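# Place bottles on ledges matching their cap colours

## Task

Put every bottle upright on the wall ledge whose label strip is the same colour as that bottle's cap, with the entire bottom of the bottle resting on the ledge. A bottle counts only if it stays there unaided; one that the gripper is still holding in place at the end does not count.

## Robot and tools

Robot: two arms, left_arm and right_arm. Each has a six-joint arm and a parallel two-finger gripper. The names are labels only and do not mean sides of a camera image. Arm bases in the scene frame: left_arm at (-0.025, +0.287, 0) m with quat_wxyz (+0.998, 0, 0, +0.059); right_arm at (-0.014, -0.247, 0) m with quat_wxyz (+0.996, 0, 0, +0.084).

Scene frame: origin on the table top midway between the arms. +z is up, +x points out over the table, and left_arm sits on the +y side. Every pose in calls and results uses this frame, in metres, with quaternions written w first.

Gripper frame: the fingers point along the gripper's +z axis and close along its y axis. end_effector_position is the point between the finger pads, about 1 cm short of the fingertips. The wrist camera mount sticks out from the gripper and can hit things.

Row layout, used by execute_actions and move: one flat list of 16 numbers covering both arms, even when only one arm moves. The order is x, y, z, qw, qx, qy, qz, opening for left_arm, then the same eight for right_arm. x, y, z give an absolute target position for that gripper, and the quaternion gives its absolute target orientation, both in the scene frame. Opening runs from -1 (closed) to +1 (fully open, 0.094 m). It is absolute and uses the same scale as grip_measured.

execute_actions(actions): a list of up to 15 actions. Each action is a table of up to 15 rows, each row applied for one 1/30 s control step. If there are fewer than 15 rows, the last row repeats until the action's 15 steps are done. An empty list only returns the current state and images. If any target lies more than 0.6 m from its gripper's current position along any of that gripper's axes, the action is refused for both arms. If the first action fails this check, or any action is malformed, nothing in the call runs. At every step the command is clipped to within 70 mm and 16 degrees of the measured pose, so a far target needs several actions. To keep an orientation, resend your own quaternion in every row, not the drifted one from a result.

move(target, speed, blocking): target is one 16-number row, giving absolute poses for both arms. Each gripper travels in a straight line toward its pose, and the paths of both arms end together, after 0.5 to 10 s; a path is cut off at 10 s. speed is the top path speed in m/s, from 0.002 to 0.5, default 0.25. Turning is capped at twice that value in rad/s, taking the shorter way round. The opening is applied at the start. Paths do not avoid obstacles or the other arm, and grippers can lag, stray or overshoot the speed, especially with the arm nearly straight. Contact is harder at higher speed and with a target set deeper past the contact. With blocking=false the call returns after 0.5 s while motion continues; check with wait(0), and call wait or stop before sending anything new.

wait(seconds): 0 to 10 s. The arms keep their last commands, and a running move continues. stop(): brakes a running move; the arm needs some distance to do so, while the fingers keep moving. zoom_image(camera, region): region is [x0, y0, x1, y1] in pixels of that camera's latest image, with (0,0) at top left and at most 504 by 504. Cameras: cam_high and cam_low (504x504), cam_left_wrist and cam_right_wrist (616x616). read_manual(section) only returns licence text. finished_scene(scene) ends the current scene, given its number, and reports whether the goal was met; it cannot be undone.

Results: a state line gives each gripper's position and quaternion; reported positions can be off, more so at long reach. Hand target lines show the pose each arm is currently being driven toward. grip_measured is the measured finger opening on the command scale; the last joint value is the same opening in metres. The move line reports the ending: done, off_target, moving, held (a check blocked the final step) or fault, plus limits: paced means the sent pose was clipped, and held means some steps were blocked, after which the arm may move much faster than asked. The distance of each gripper from its pose is also listed. If only one arm is named, the other finished normally. A pose unreachable line means the clearance check altered or blocked that arm's command. FAULT lines mean an arm stopped.

Practical notes: motions often end a centimetre or more short, usually too low. The elbow cannot fully straighten. Joint ranges (rad), base to gripper: -2.618 to 3.054, 0 to 3.142, 0 to 3.142, -1.571 to 1.571, -1.571 to 1.571, -2.094 to 2.094. To grip, command an opening about 0.03 below grip_measured; less than that holds more gently. Finger force tops out near 50 to 62 N per pad. To keep an arm still, resend its last reported pose and the wanted opening in every call. The simulation continues while you compose replies, holding the last command.

Avoid: dropping bottles, knocking anything off the table, collisions or hard pressing between the arms, slamming or shoving hard, and leaving a bottle propped up only by the gripper. Holding loads warms the motors: a MOTOR HOT warning appears at 75 °C, the arm pauses for 10 s at 90 °C, and at 100 °C it goes limp and falls. Occasional outside tugs on a held part or pushes on loose objects can happen.

Each tool is called after "Call:" as name(argument=value, ...) on one line, values as JSON.

## Session

Call:
execute_actions(actions=[])

Scene clock: 0.00 s.
left_arm: end_effector_position=(+0.3542, +0.3288, +0.4044) grip_measured=+1.000 end_effector_quat_wxyz=(+0.704, -0.032, +0.708, +0.040) | right_arm: end_effector_position=(+0.3619, -0.1763, +0.4063) grip_measured=+1.000 end_effector_quat_wxyz=(+0.701, -0.065, +0.708, +0.062)
Joint positions: left_arm=[-0.006  1.047  1.04   0.002  0.011  0.012  0.094] | right_arm=[ 0.016  1.053  1.056 -0.013  0.004 -0.003  0.094]
Joint velocities: left_arm=[ 0.002  0.017 -0.002 -0.007 -0.037  0.037  0.   ] | right_arm=[-0.002 -0.017 -0.002  0.037  0.007  0.037  0.   ]
Motor temperatures (°C, as the motors report them): left_arm=[28 26 26 27 28 28] | right_arm=[26 27 30 29 30 29]
Hand target (left_arm): +0.351, +0.328, +0.413; +0.712, -0.032, +0.700, +0.039
Hand target (right_arm): +0.360, -0.177, +0.405; +0.698, -0.066, +0.710, +0.062

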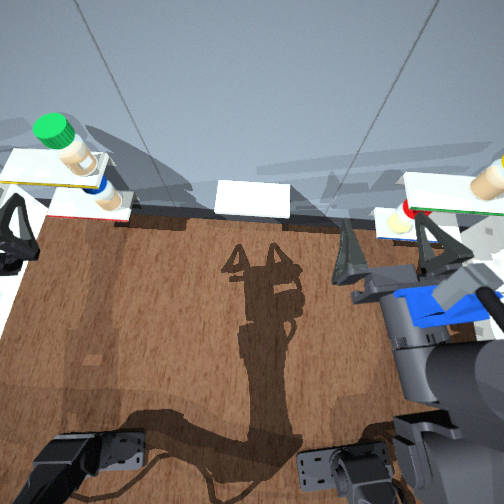

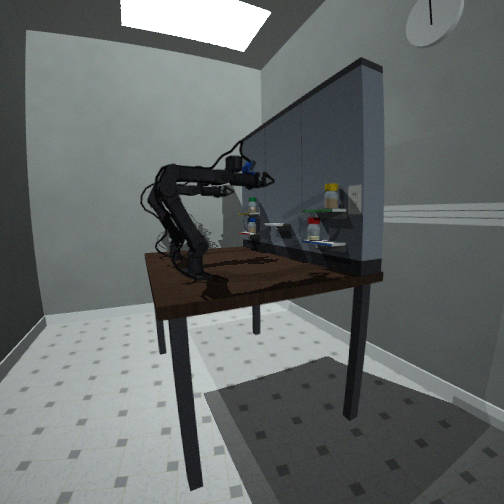

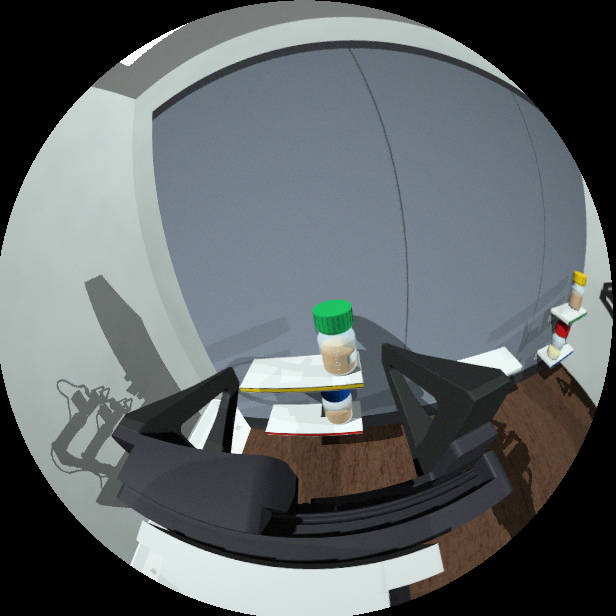

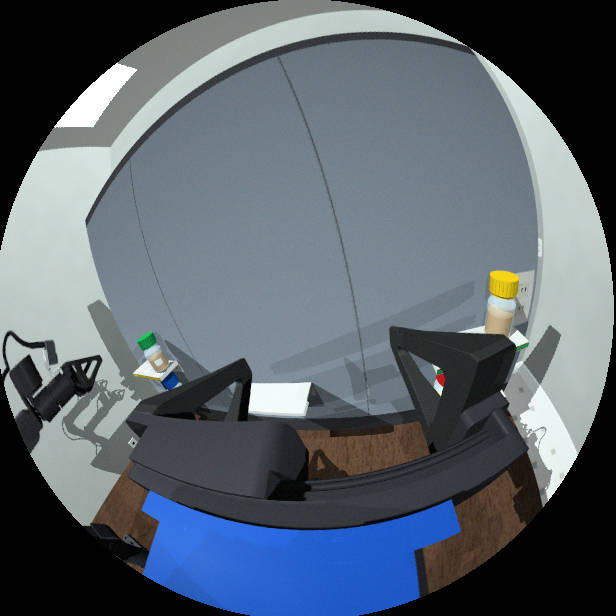

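Call:
zoom_image(camera="cam_high", region=[0, 100, 200, 250])

Call:
zoom_image(camera="cam_high", region=[330, 130, 504, 280])

Call:
zoom_image(camera="cam_low", region=[220, 150, 400, 290])

Region (0, 100, 200, 250) of cam_high's 504x504 image, scaled by 2.520, with more detail than that image has; it fills the top 378 rows of this view, and the rest is white.

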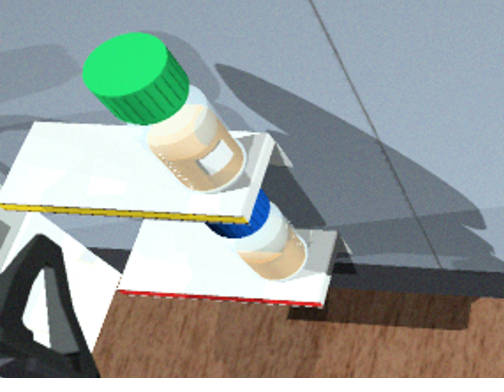

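Region (330, 130, 504, 280) of cam_high's 504x504 image, scaled by 2.897, with more detail than that image has; it fills the top 434 rows of this view, and the rest is white.

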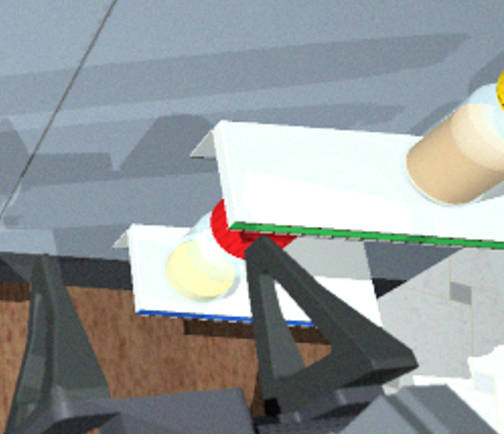

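Region (220, 150, 400, 290) of cam_low's 504x504 image, scaled by 2.800, with more detail than that image has.

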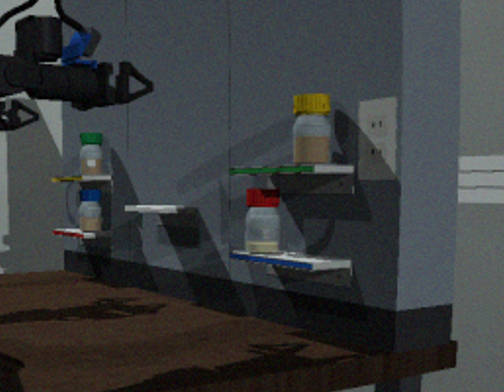

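Call:
move(target=[0.33,0.35,0.27,0.707,0,0.707,0,1,0.33,-0.33,0.27,0.707,0,0.707,0,1])

Scene clock: 2.17 s.
left_arm: end_effector_position=(+0.3301, +0.3481, +0.2701) grip_measured=+1.000 end_effector_quat_wxyz=(+0.705, +0.003, +0.709, +0.002) | right_arm: end_effector_position=(+0.3328, -0.3296, +0.2831) grip_measured=+1.000 end_effector_quat_wxyz=(+0.717, -0.005, +0.697, -0.005)
Joint positions: left_arm=[0.21  0.985 0.475 0.503 0.328 0.009 0.094] | right_arm=[-0.629  0.982  0.493  0.52  -0.459 -0.     0.094]
Joint velocities: left_arm=[-0.002 -0.022 -0.017  0.037  0.007 -0.007  0.   ] | right_arm=[ 0.017 -0.012 -0.017 -0.066 -0.022 -0.066  0.   ]
Motor temperatures (°C, as the motors report them): left_arm=[28 26 26 28 28 28] | right_arm=[26 27 30 30 30 29]
Hand target (left_arm): +0.329, +0.350, +0.270; +0.708, -0.000, +0.707, -0.000
Hand target (right_arm): +0.332, -0.331, +0.270; +0.707, +0.002, +0.707, +0.002
Off the commanded pose (left_arm): 0.002 m, 1 deg.
Off the commanded pose (right_arm): 0.013 m, 2 deg.
move: off_target (right_arm)

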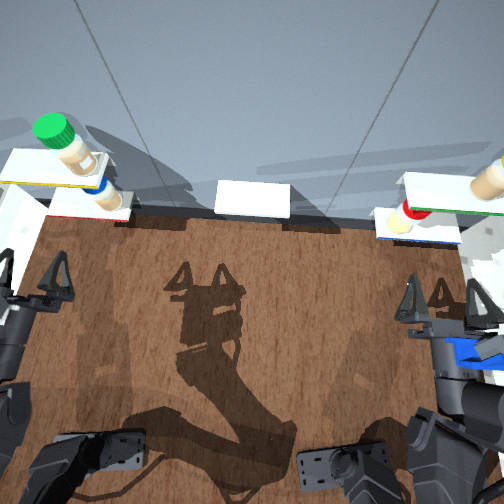

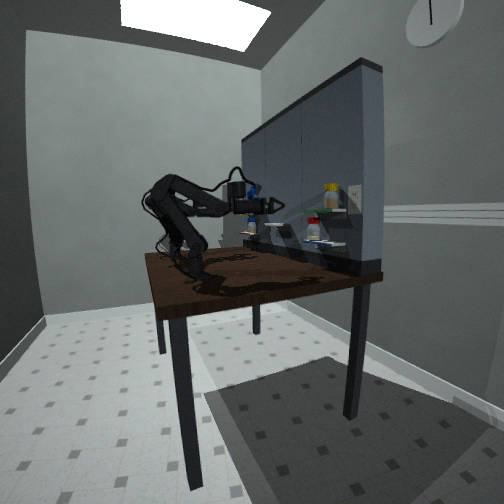

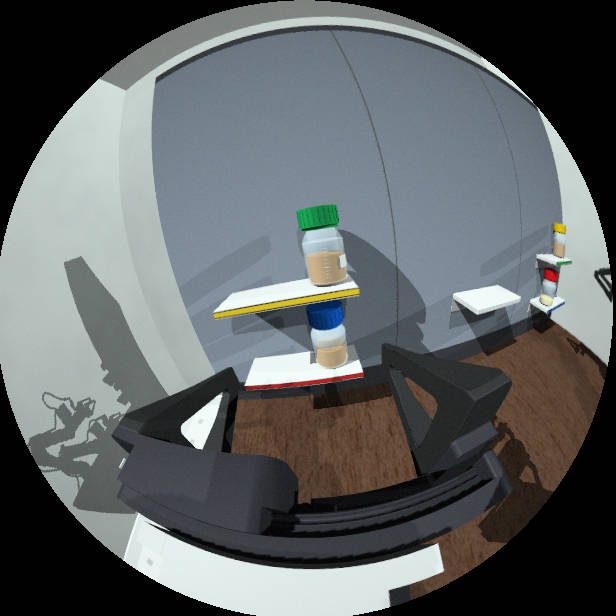

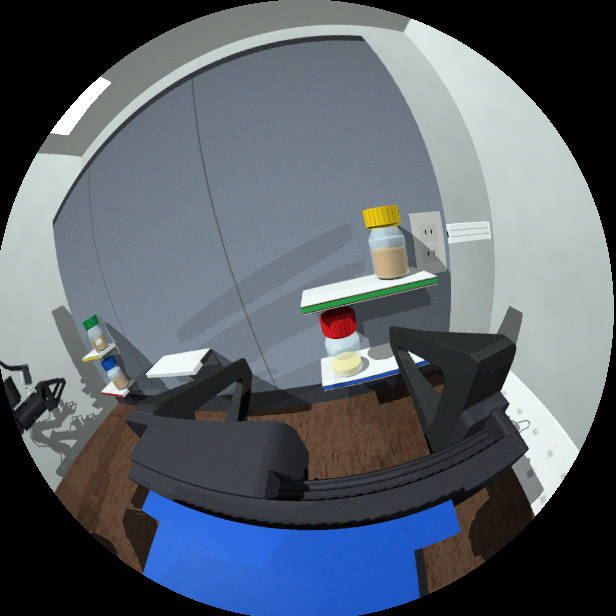

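Call:
move(target=[0.46,0.34,0.30,0.707,0,0.707,0,1,0.46,-0.465,0.30,0.707,0,0.707,0,1])

Call:
zoom_image(camera="cam_low", region=[220, 150, 400, 290])

Scene clock: 5.80 s.
left_arm: end_effector_position=(+0.4550, +0.3410, +0.2872) grip_measured=+1.000 end_effector_quat_wxyz=(+0.697, +0.002, +0.717, +0.001) | right_arm: end_effector_position=(+0.4604, -0.4601, +0.2969) grip_measured=+1.000 end_effector_quat_wxyz=(+0.710, -0.001, +0.704, -0.005)
Joint positions: left_arm=[0.056 1.496 0.9   0.567 0.174 0.009 0.094] | right_arm=[-0.793  1.712  1.125  0.598 -0.619 -0.     0.094]
Joint velocities: left_arm=[ 0.007  0.007 -0.007  0.037  0.051 -0.022  0.   ] | right_arm=[-0.007  0.012 -0.017  0.007  0.007 -0.051  0.   ]
Motor temperatures (°C, as the motors report them): left_arm=[28 26 27 29 28 28] | right_arm=[26 28 31 30 30 29]
Hand target (left_arm): +0.459, +0.339, +0.300; +0.707, +0.000, +0.707, +0.000
Hand target (right_arm): +0.462, -0.463, +0.299; +0.708, +0.001, +0.706, +0.000
Off the commanded pose (left_arm): 0.014 m, 2 deg.
Off the commanded pose (right_arm): 0.006 m, 1 deg.
move: off_target (left_arm)

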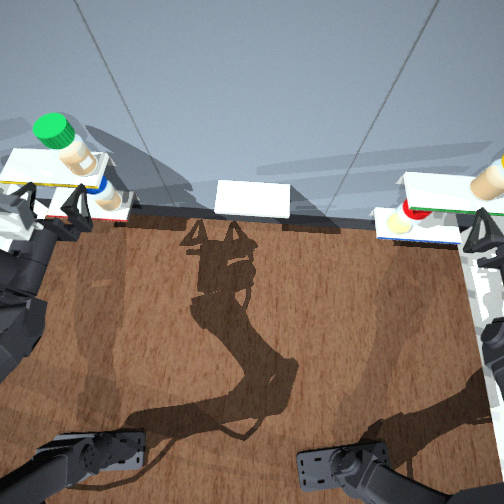

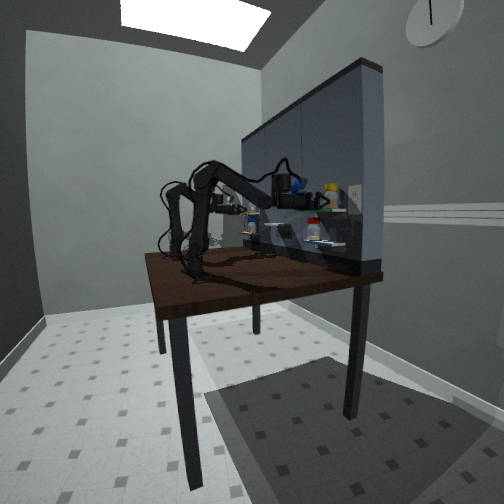

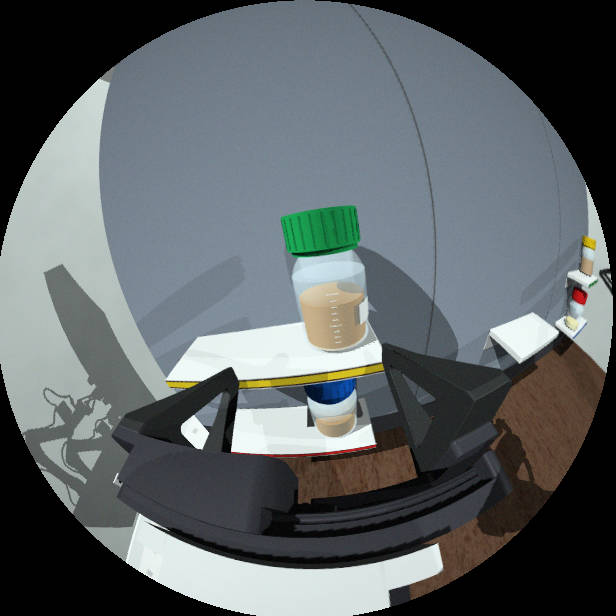

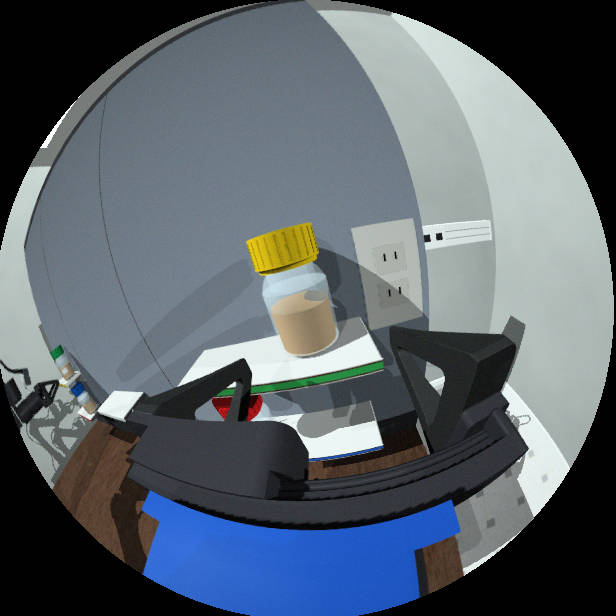

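Region (220, 150, 400, 290) of cam_low's 504x504 image, scaled by 2.800, with more detail than that image has.

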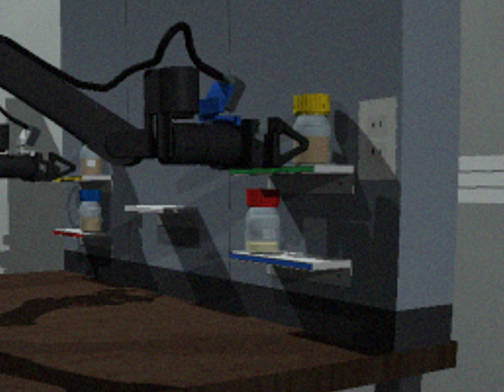

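Call:
move(target=[0.47,0.327,0.322,0.707,0,0.707,0,1,0.47,-0.457,0.314,0.707,0,0.707,0,1])

Call:
move(target=[0.515,0.327,0.322,0.707,0,0.707,0,1,0.515,-0.457,0.314,0.707,0,0.707,0,1], speed=0.1)

Call:
zoom_image(camera="cam_low", region=[220, 150, 400, 290])

Scene clock: 7.27 s.
left_arm: end_effector_position=(+0.4648, +0.3287, +0.3176) grip_measured=+1.000 end_effector_quat_wxyz=(+0.705, +0.003, +0.709, +0.003) | right_arm: end_effector_position=(+0.4666, -0.4579, +0.3087) grip_measured=+1.000 end_effector_quat_wxyz=(+0.708, -0.001, +0.706, -0.000)
Joint positions: left_arm=[0.012 1.496 1.002 0.489 0.129 0.009 0.094] | right_arm=[-0.781  1.712  1.182  0.534 -0.614 -0.     0.094]
Joint velocities: left_arm=[ 0.002 -0.027 -0.002 -0.095  0.007  0.007  0.   ] | right_arm=[ 0.012  0.012 -0.007 -0.007  0.007  0.007  0.   ]
Motor temperatures (°C, as the motors report them): left_arm=[28 26 28 29 28 28] | right_arm=[26 28 31 31 30 29]
Hand target (left_arm): +0.470, +0.327, +0.322; +0.707, +0.000, +0.707, +0.000
Hand target (right_arm): +0.470, -0.457, +0.314; +0.707, -0.000, +0.707, -0.000
Off the commanded pose (left_arm): 0.007 m, 1 deg.
Off the commanded pose (right_arm): 0.006 m, 0 deg.
move: done

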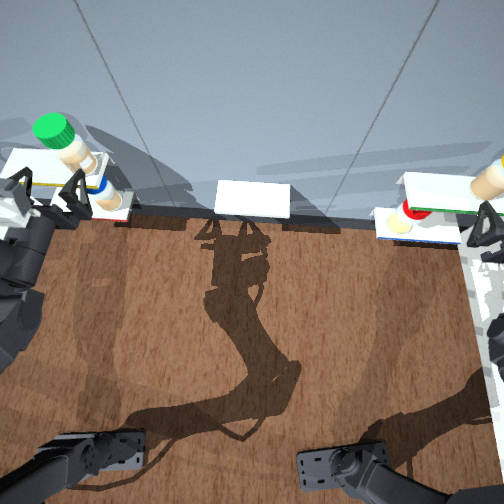

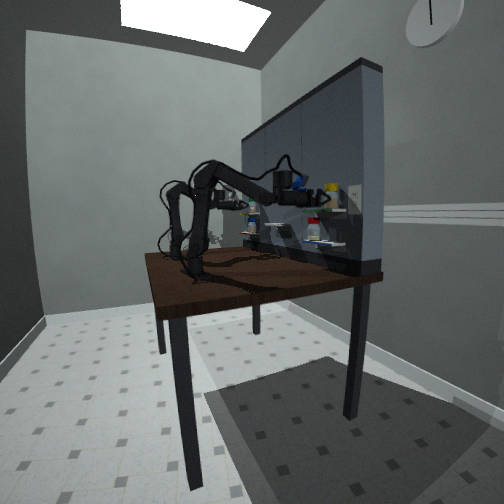

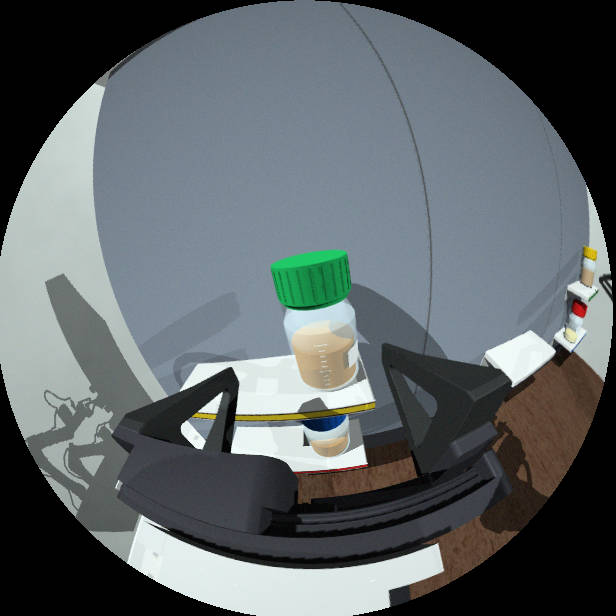

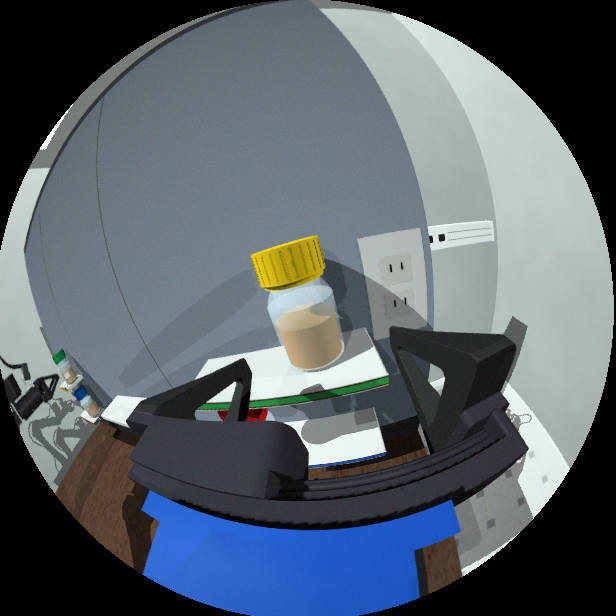

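Scene clock: 8.17 s.
left_arm: end_effector_position=(+0.5108, +0.3295, +0.3112) grip_measured=+1.000 end_effector_quat_wxyz=(+0.700, +0.002, +0.714, +0.003) | right_arm: end_effector_position=(+0.5097, -0.4552, +0.3144) grip_measured=+1.000 end_effector_quat_wxyz=(+0.712, -0.004, +0.703, -0.001)
Joint positions: left_arm=[-0.003  1.671  1.169  0.483  0.114  0.009  0.094] | right_arm=[-0.716  1.837  1.348  0.504 -0.551 -0.     0.094]
Joint velocities: left_arm=[ 0.007 -0.002 -0.002  0.022  0.007 -0.051  0.   ] | right_arm=[-0.012  0.017  0.002 -0.037  0.037  0.037  0.   ]
Motor temperatures (°C, as the motors report them): left_arm=[28 26 28 29 28 28] | right_arm=[26 28 31 31 30 29]
Hand target (left_arm): +0.515, +0.327, +0.322; +0.707, -0.000, +0.707, +0.000
Hand target (right_arm): +0.515, -0.456, +0.314; +0.707, -0.000, +0.707, -0.000
Off the commanded pose (left_arm): 0.012 m, 1 deg.
Off the commanded pose (right_arm): 0.006 m, 1 deg.
move: off_target (left_arm)

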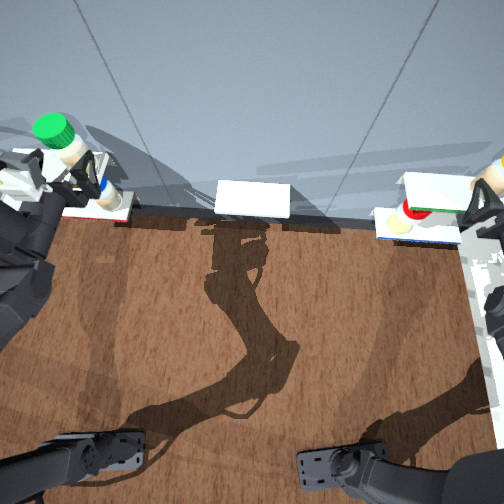

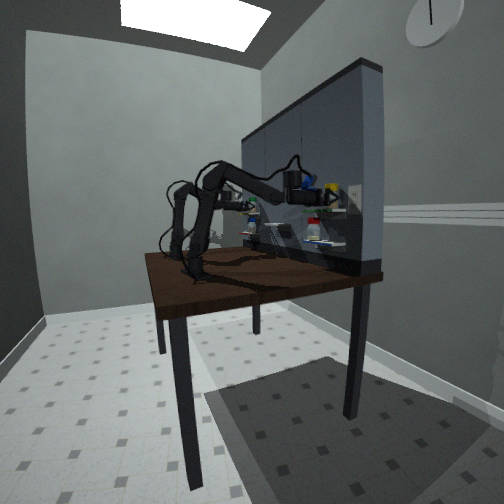

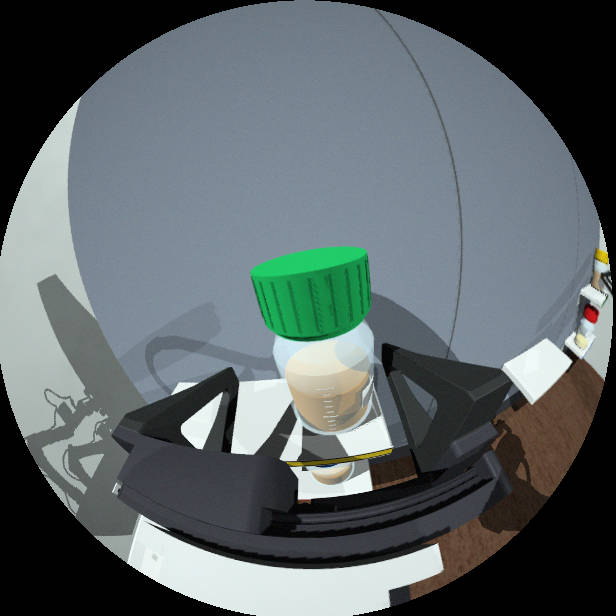

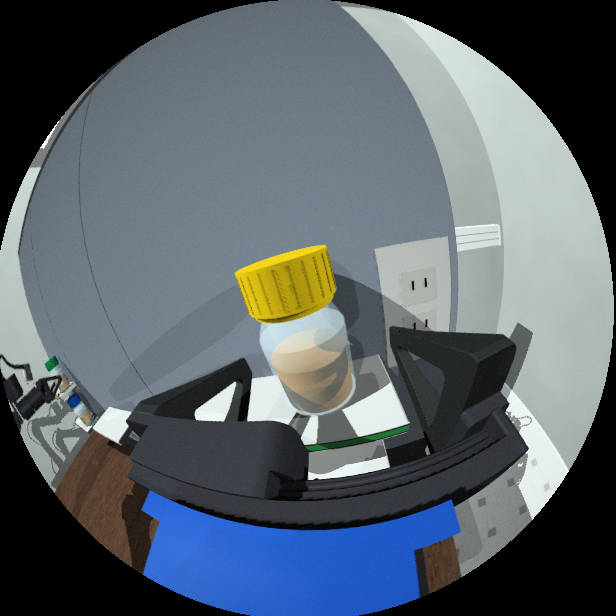

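Region (220, 150, 400, 290) of cam_low's 504x504 image, scaled by 2.800, with more detail than that image has.

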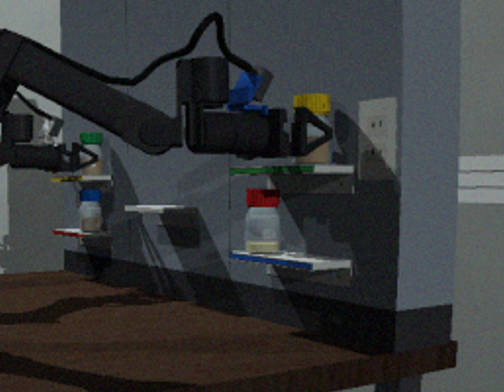

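Call:
move(target=[0.535,0.317,0.320,0.707,0,0.707,0,1,0.543,-0.445,0.308,0.707,0,0.707,0,1], speed=0.08)

Call:
zoom_image(camera="cam_high", region=[0, 90, 160, 220])

Scene clock: 9.47 s.
left_arm: end_effector_position=(+0.5307, +0.3192, +0.3102) grip_measured=+1.000 end_effector_quat_wxyz=(+0.701, +0.003, +0.713, +0.002) | right_arm: end_effector_position=(+0.5380, -0.4434, +0.3081) grip_measured=+1.000 end_effector_quat_wxyz=(+0.711, -0.004, +0.703, -0.000)
Joint positions: left_arm=[-0.035  1.742  1.245  0.479  0.083  0.009  0.094] | right_arm=[-0.657  1.912  1.423  0.5   -0.494 -0.     0.094]
Joint velocities: left_arm=[-0.002 -0.012 -0.007  0.022 -0.037 -0.037  0.   ] | right_arm=[ 0.007  0.012  0.012 -0.066  0.007 -0.081  0.   ]
Motor temperatures (°C, as the motors report them): left_arm=[28 27 28 30 28 28] | right_arm=[26 28 32 31 30 29]
Hand target (left_arm): +0.535, +0.317, +0.320; +0.707, +0.000, +0.707, +0.000
Hand target (right_arm): +0.543, -0.444, +0.308; +0.707, -0.000, +0.707, -0.000
Off the commanded pose (left_arm): 0.011 m, 1 deg.
Off the commanded pose (right_arm): 0.005 m, 1 deg.
move: off_target (left_arm)

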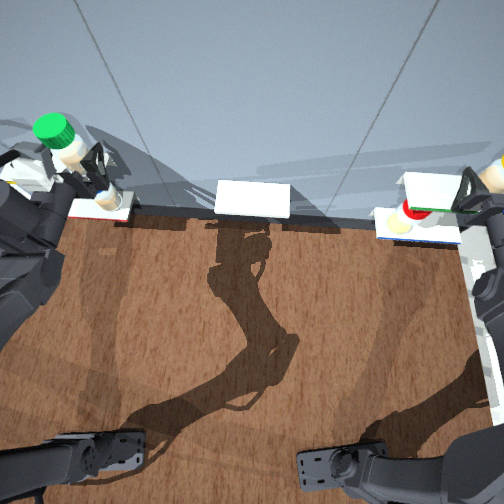

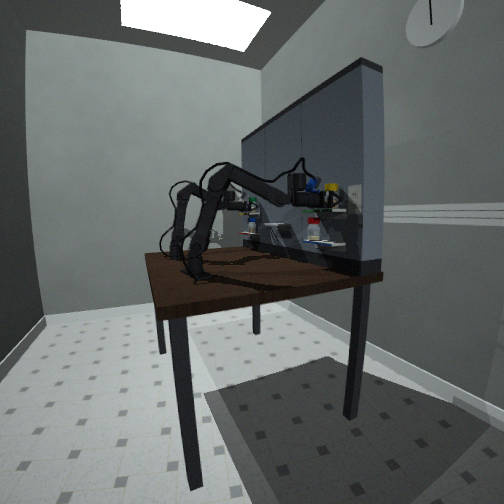

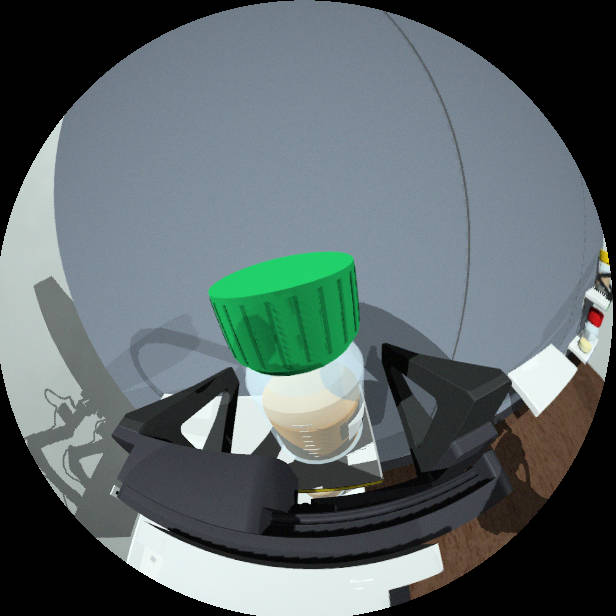

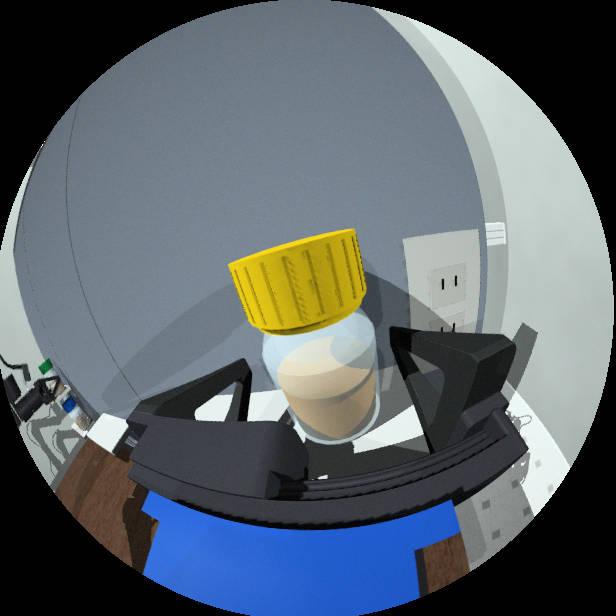

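Region (0, 90, 160, 220) of cam_high's 504x504 image, scaled by 3.150, with more detail than that image has; it fills the top 410 rows of this view, and the rest is white.

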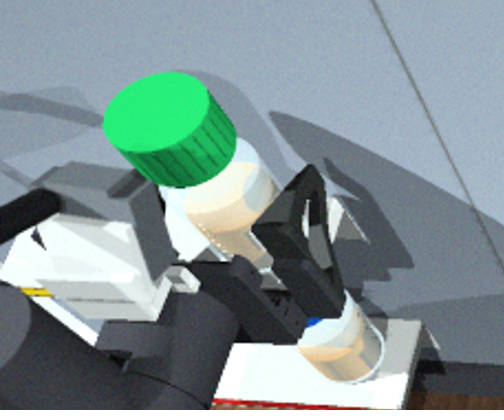

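Call:
move(target=[0.533,0.319,0.318,0.707,0,0.707,0,0.15,0.543,-0.446,0.308,0.707,0,0.707,0,0.15], speed=0.08)

Scene clock: 10.27 s.
left_arm: end_effector_position=(+0.5307, +0.3187, +0.3102) grip_measured=+0.174 end_effector_quat_wxyz=(+0.701, +0.004, +0.713, +0.001) | right_arm: end_effector_position=(+0.5379, -0.4446, +0.3083) grip_measured=+0.168 end_effector_quat_wxyz=(+0.711, -0.002, +0.703, -0.002)
Joint positions: left_arm=[-0.035  1.742  1.245  0.479  0.086  0.009  0.055] | right_arm=[-0.658  1.912  1.423  0.501 -0.488  0.     0.055]
Joint velocities: left_arm=[ 0.002 -0.007 -0.007 -0.007 -0.095 -0.066 -0.   ] | right_arm=[ 0.012 -0.012 -0.007 -0.051  0.051  0.081  0.   ]
Motor temperatures (°C, as the motors report them): left_arm=[28 27 28 30 28 28] | right_arm=[26 29 32 31 30 29]
Hand target (left_arm): +0.533, +0.319, +0.318; +0.707, +0.000, +0.707, +0.000
Hand target (right_arm): +0.543, -0.446, +0.308; +0.707, +0.000, +0.707, -0.000
Off the commanded pose (left_arm): 0.008 m, 1 deg.
Off the commanded pose (right_arm): 0.005 m, 1 deg.
move: done

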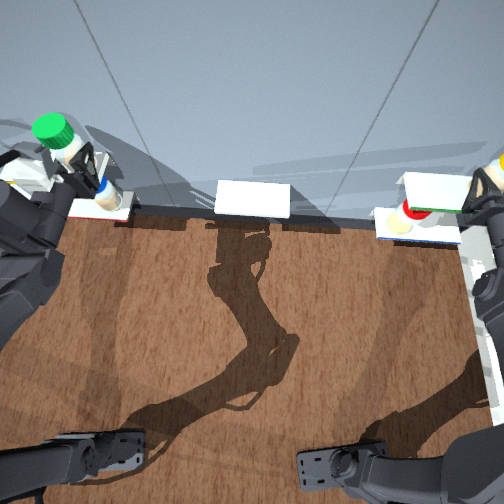

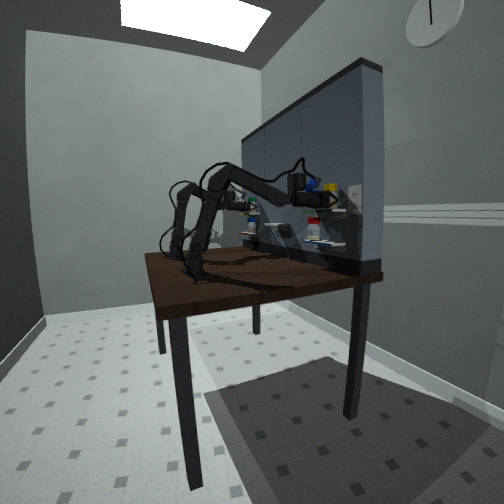

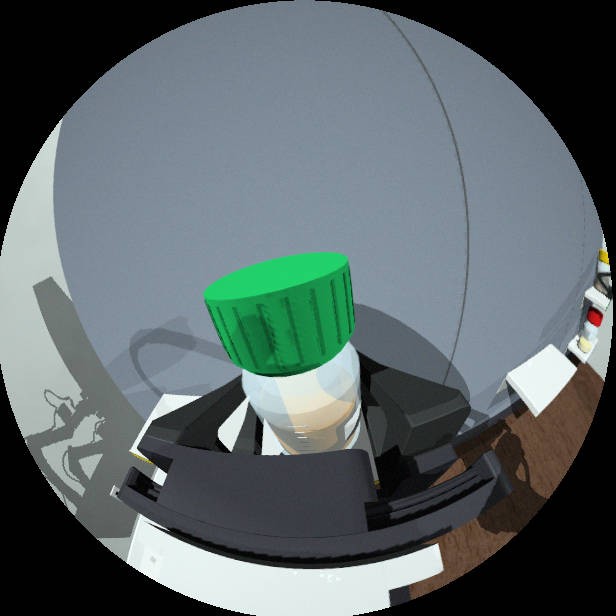

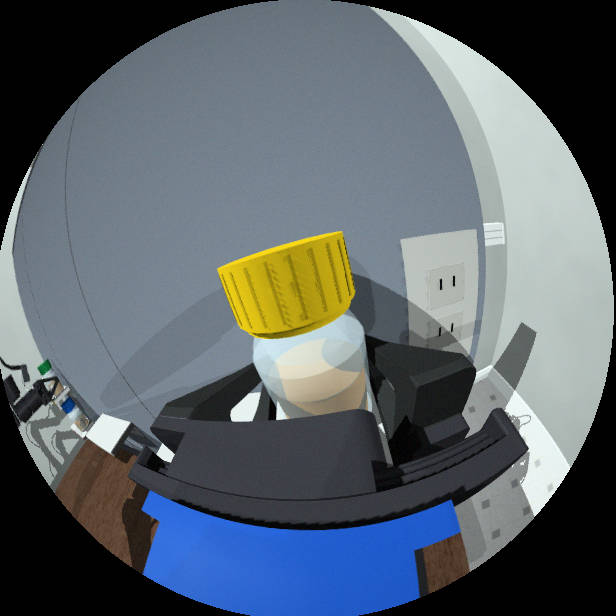

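Call:
move(target=[0.52,0.319,0.345,0.707,0,0.707,0,0.135,0.53,-0.446,0.335,0.707,0,0.707,0,0.13], speed=0.1)

Call:
move(target=[0.50,0.20,0.33,0.705,0.05,0.705,-0.05,0.135,0.42,-0.38,0.33,0.70,-0.1,0.70,0.1,0.13], speed=0.2)

Call:
move(target=[0.52,0.0,0.285,0.701,0.092,0.701,-0.092,0.135,0.41,-0.07,0.085,0.561,-0.43,0.561,0.43,0.13], speed=0.25)

Call:
zoom_image(camera="cam_low", region=[200, 170, 340, 290])

Scene clock: 11.67 s.
left_arm: end_effector_position=(+0.5248, +0.3181, +0.3107) grip_measured=+0.174 end_effector_quat_wxyz=(+0.684, +0.003, +0.729, -0.000) | right_arm: end_effector_position=(+0.5350, -0.4430, +0.3093) grip_measured=+0.164 end_effector_quat_wxyz=(+0.694, +0.007, +0.720, +0.007)
Joint positions: left_arm=[-0.035  1.711  1.257  0.39   0.086  0.009  0.055] | right_arm=[-0.658  1.889  1.446  0.402 -0.488 -0.     0.055]
Joint velocities: left_arm=[-0.017  0.017  0.007 -0.066 -0.022 -0.051 -0.001] | right_arm=[ 0.007 -0.012  0.002  0.022 -0.051  0.051 -0.001]
Motor temperatures (°C, as the motors report them): left_arm=[28 27 29 30 28 28] | right_arm=[26 29 32 31 30 29]
Hand target (left_arm): +0.519, +0.319, +0.345; +0.707, +0.000, +0.707, -0.000
Hand target (right_arm): +0.529, -0.446, +0.335; +0.707, -0.000, +0.707, -0.000
Off the commanded pose (left_arm): 0.035 m, 4 deg.
Off the commanded pose (right_arm): 0.026 m, 2 deg.
move: off_target (left_arm, right_arm)

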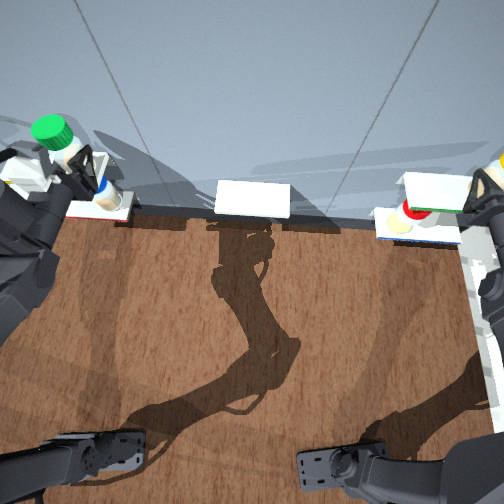

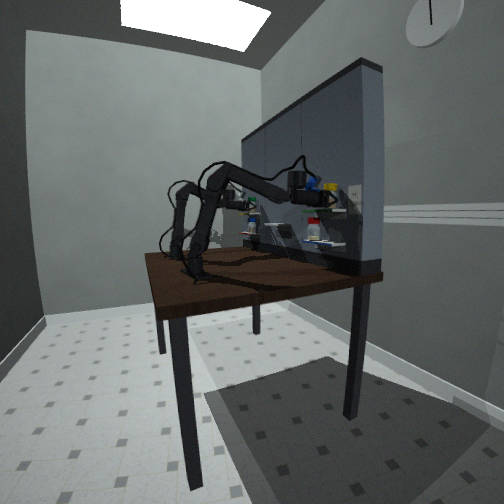

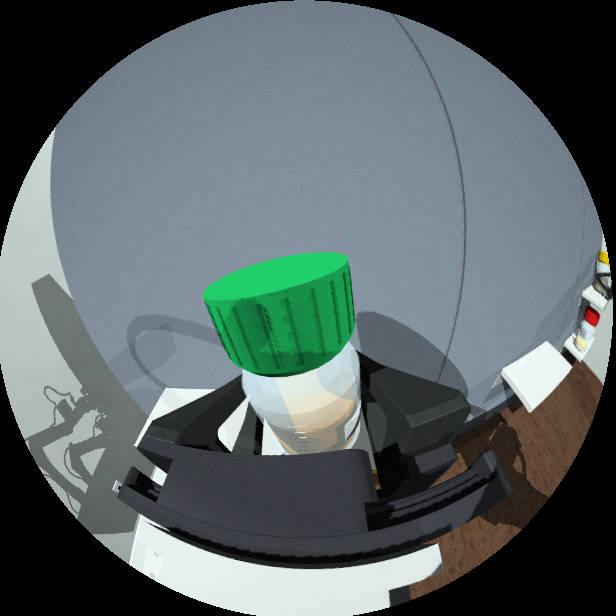

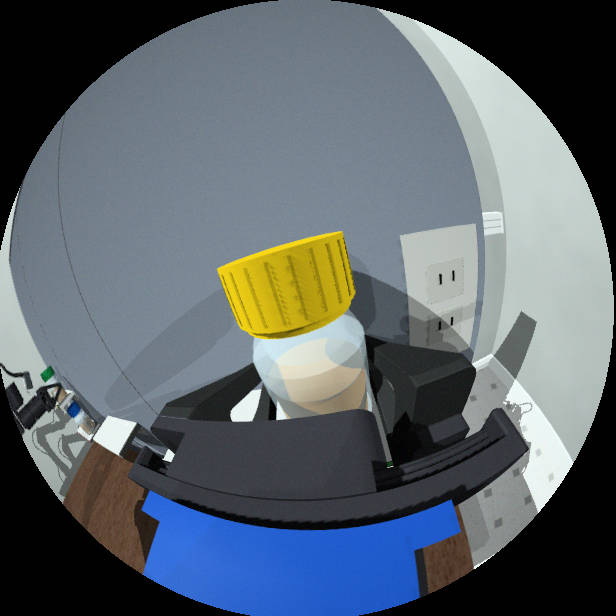

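Scene clock: 13.00 s.
left_arm: end_effector_position=(+0.5053, +0.1977, +0.2926) grip_measured=+0.174 end_effector_quat_wxyz=(+0.669, +0.060, +0.739, -0.046) | right_arm: end_effector_position=(+0.4261, -0.3835, +0.3216) grip_measured=+0.164 end_effector_quat_wxyz=(+0.690, -0.090, +0.710, +0.108)
Joint positions: left_arm=[-0.296  1.673  1.177  0.396 -0.029  0.009  0.055] | right_arm=[-0.777  1.535  1.079  0.419 -0.888 -0.     0.055]
Joint velocities: left_arm=[ 0.007 -0.017 -0.007  0.051 -0.007 -0.051 -0.001] | right_arm=[-0.007 -0.022 -0.012  0.051 -0.007 -0.022 -0.   ]
Motor temperatures (°C, as the motors report them): left_arm=[28 28 29 30 28 28] | right_arm=[26 30 32 32 30 29]
Hand target (left_arm): +0.498, +0.200, +0.329; +0.705, +0.051, +0.705, -0.049
Hand target (right_arm): +0.420, -0.382, +0.331; +0.700, -0.100, +0.700, +0.100
Off the commanded pose (left_arm): 0.038 m, 6 deg.
Off the commanded pose (right_arm): 0.011 m, 2 deg.
move: off_target (left_arm, right_arm)

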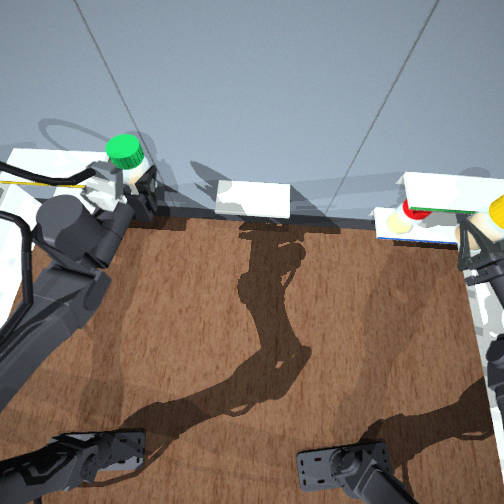

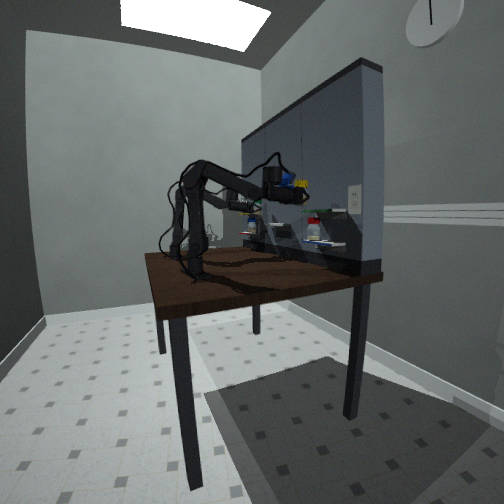

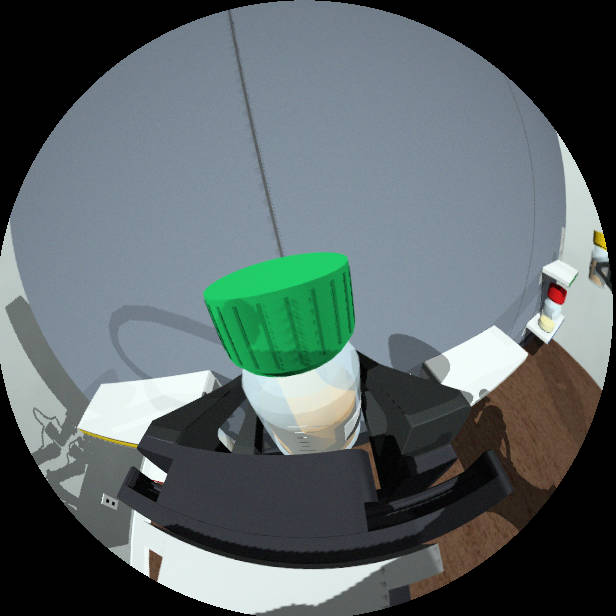

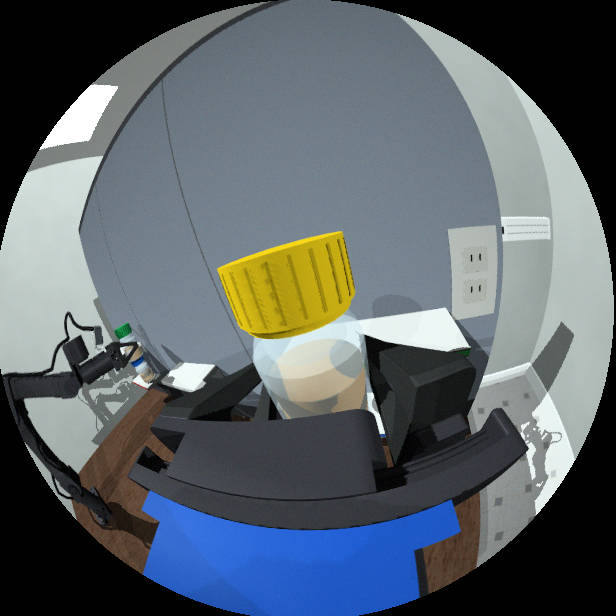

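Scene clock: 15.77 s.
left_arm: end_effector_position=(+0.5135, +0.0047, +0.2437) grip_measured=+0.174 end_effector_quat_wxyz=(+0.663, +0.111, +0.736, -0.075) | right_arm: end_effector_position=(+0.3996, -0.0701, +0.0750) grip_measured=+0.164 end_effector_quat_wxyz=(+0.548, -0.418, +0.581, +0.433)
Joint positions: left_arm=[-0.691  2.003  1.41   0.479 -0.308  0.002  0.055] | right_arm=[-0.157  2.295  0.892  1.321 -1.28  -0.033  0.055]
Joint velocities: left_arm=[-0.002 -0.012 -0.007  0.022 -0.081 -0.007 -0.001] | right_arm=[-0.002 -0.002 -0.032  0.022 -0.037  0.007 -0.001]
Motor temperatures (°C, as the motors report them): left_arm=[28 28 29 32 28 28] | right_arm=[26 30 32 32 30 29]
Hand target (left_arm): +0.516, +0.002, +0.285; +0.701, +0.092, +0.701, -0.091
Hand target (right_arm): +0.406, -0.069, +0.084; +0.560, -0.432, +0.563, +0.428
Off the commanded pose (left_arm): 0.042 m, 7 deg.
Off the commanded pose (right_arm): 0.014 m, 3 deg.
move: off_target (left_arm, right_arm)

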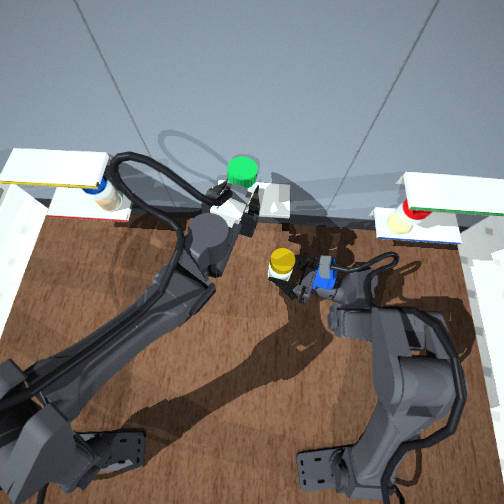

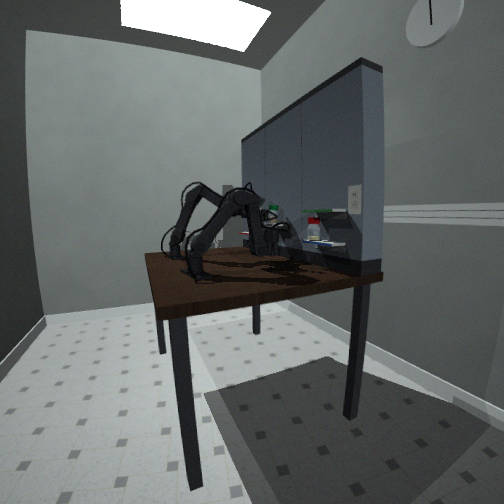

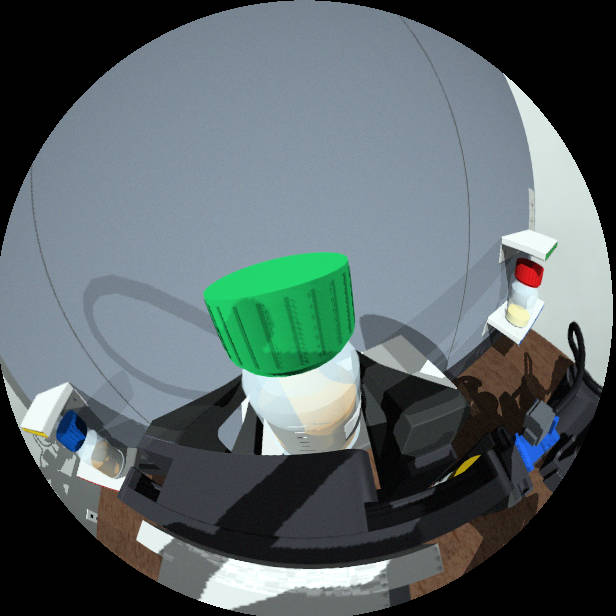

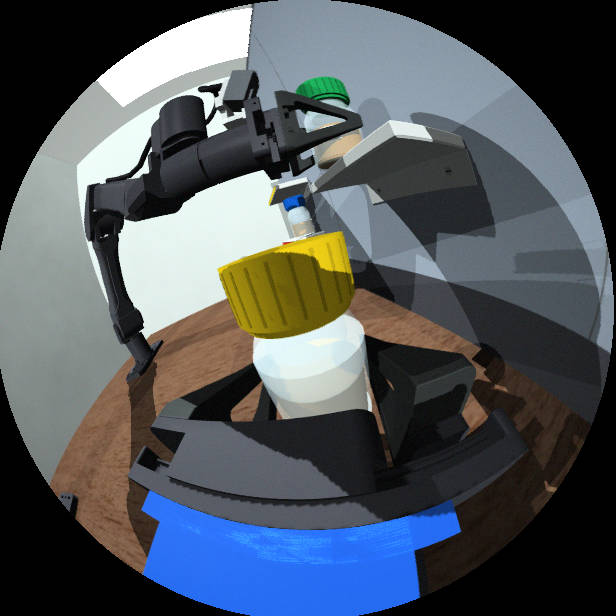

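Region (200, 170, 340, 290) of cam_low's 504x504 image, scaled by 3.600, with more detail than that image has; it fills the top 432 rows of this view, and the rest is white.

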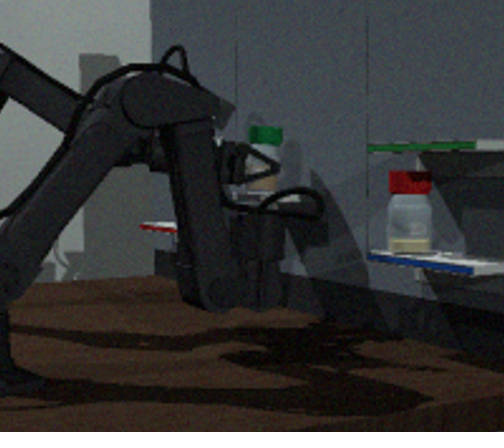

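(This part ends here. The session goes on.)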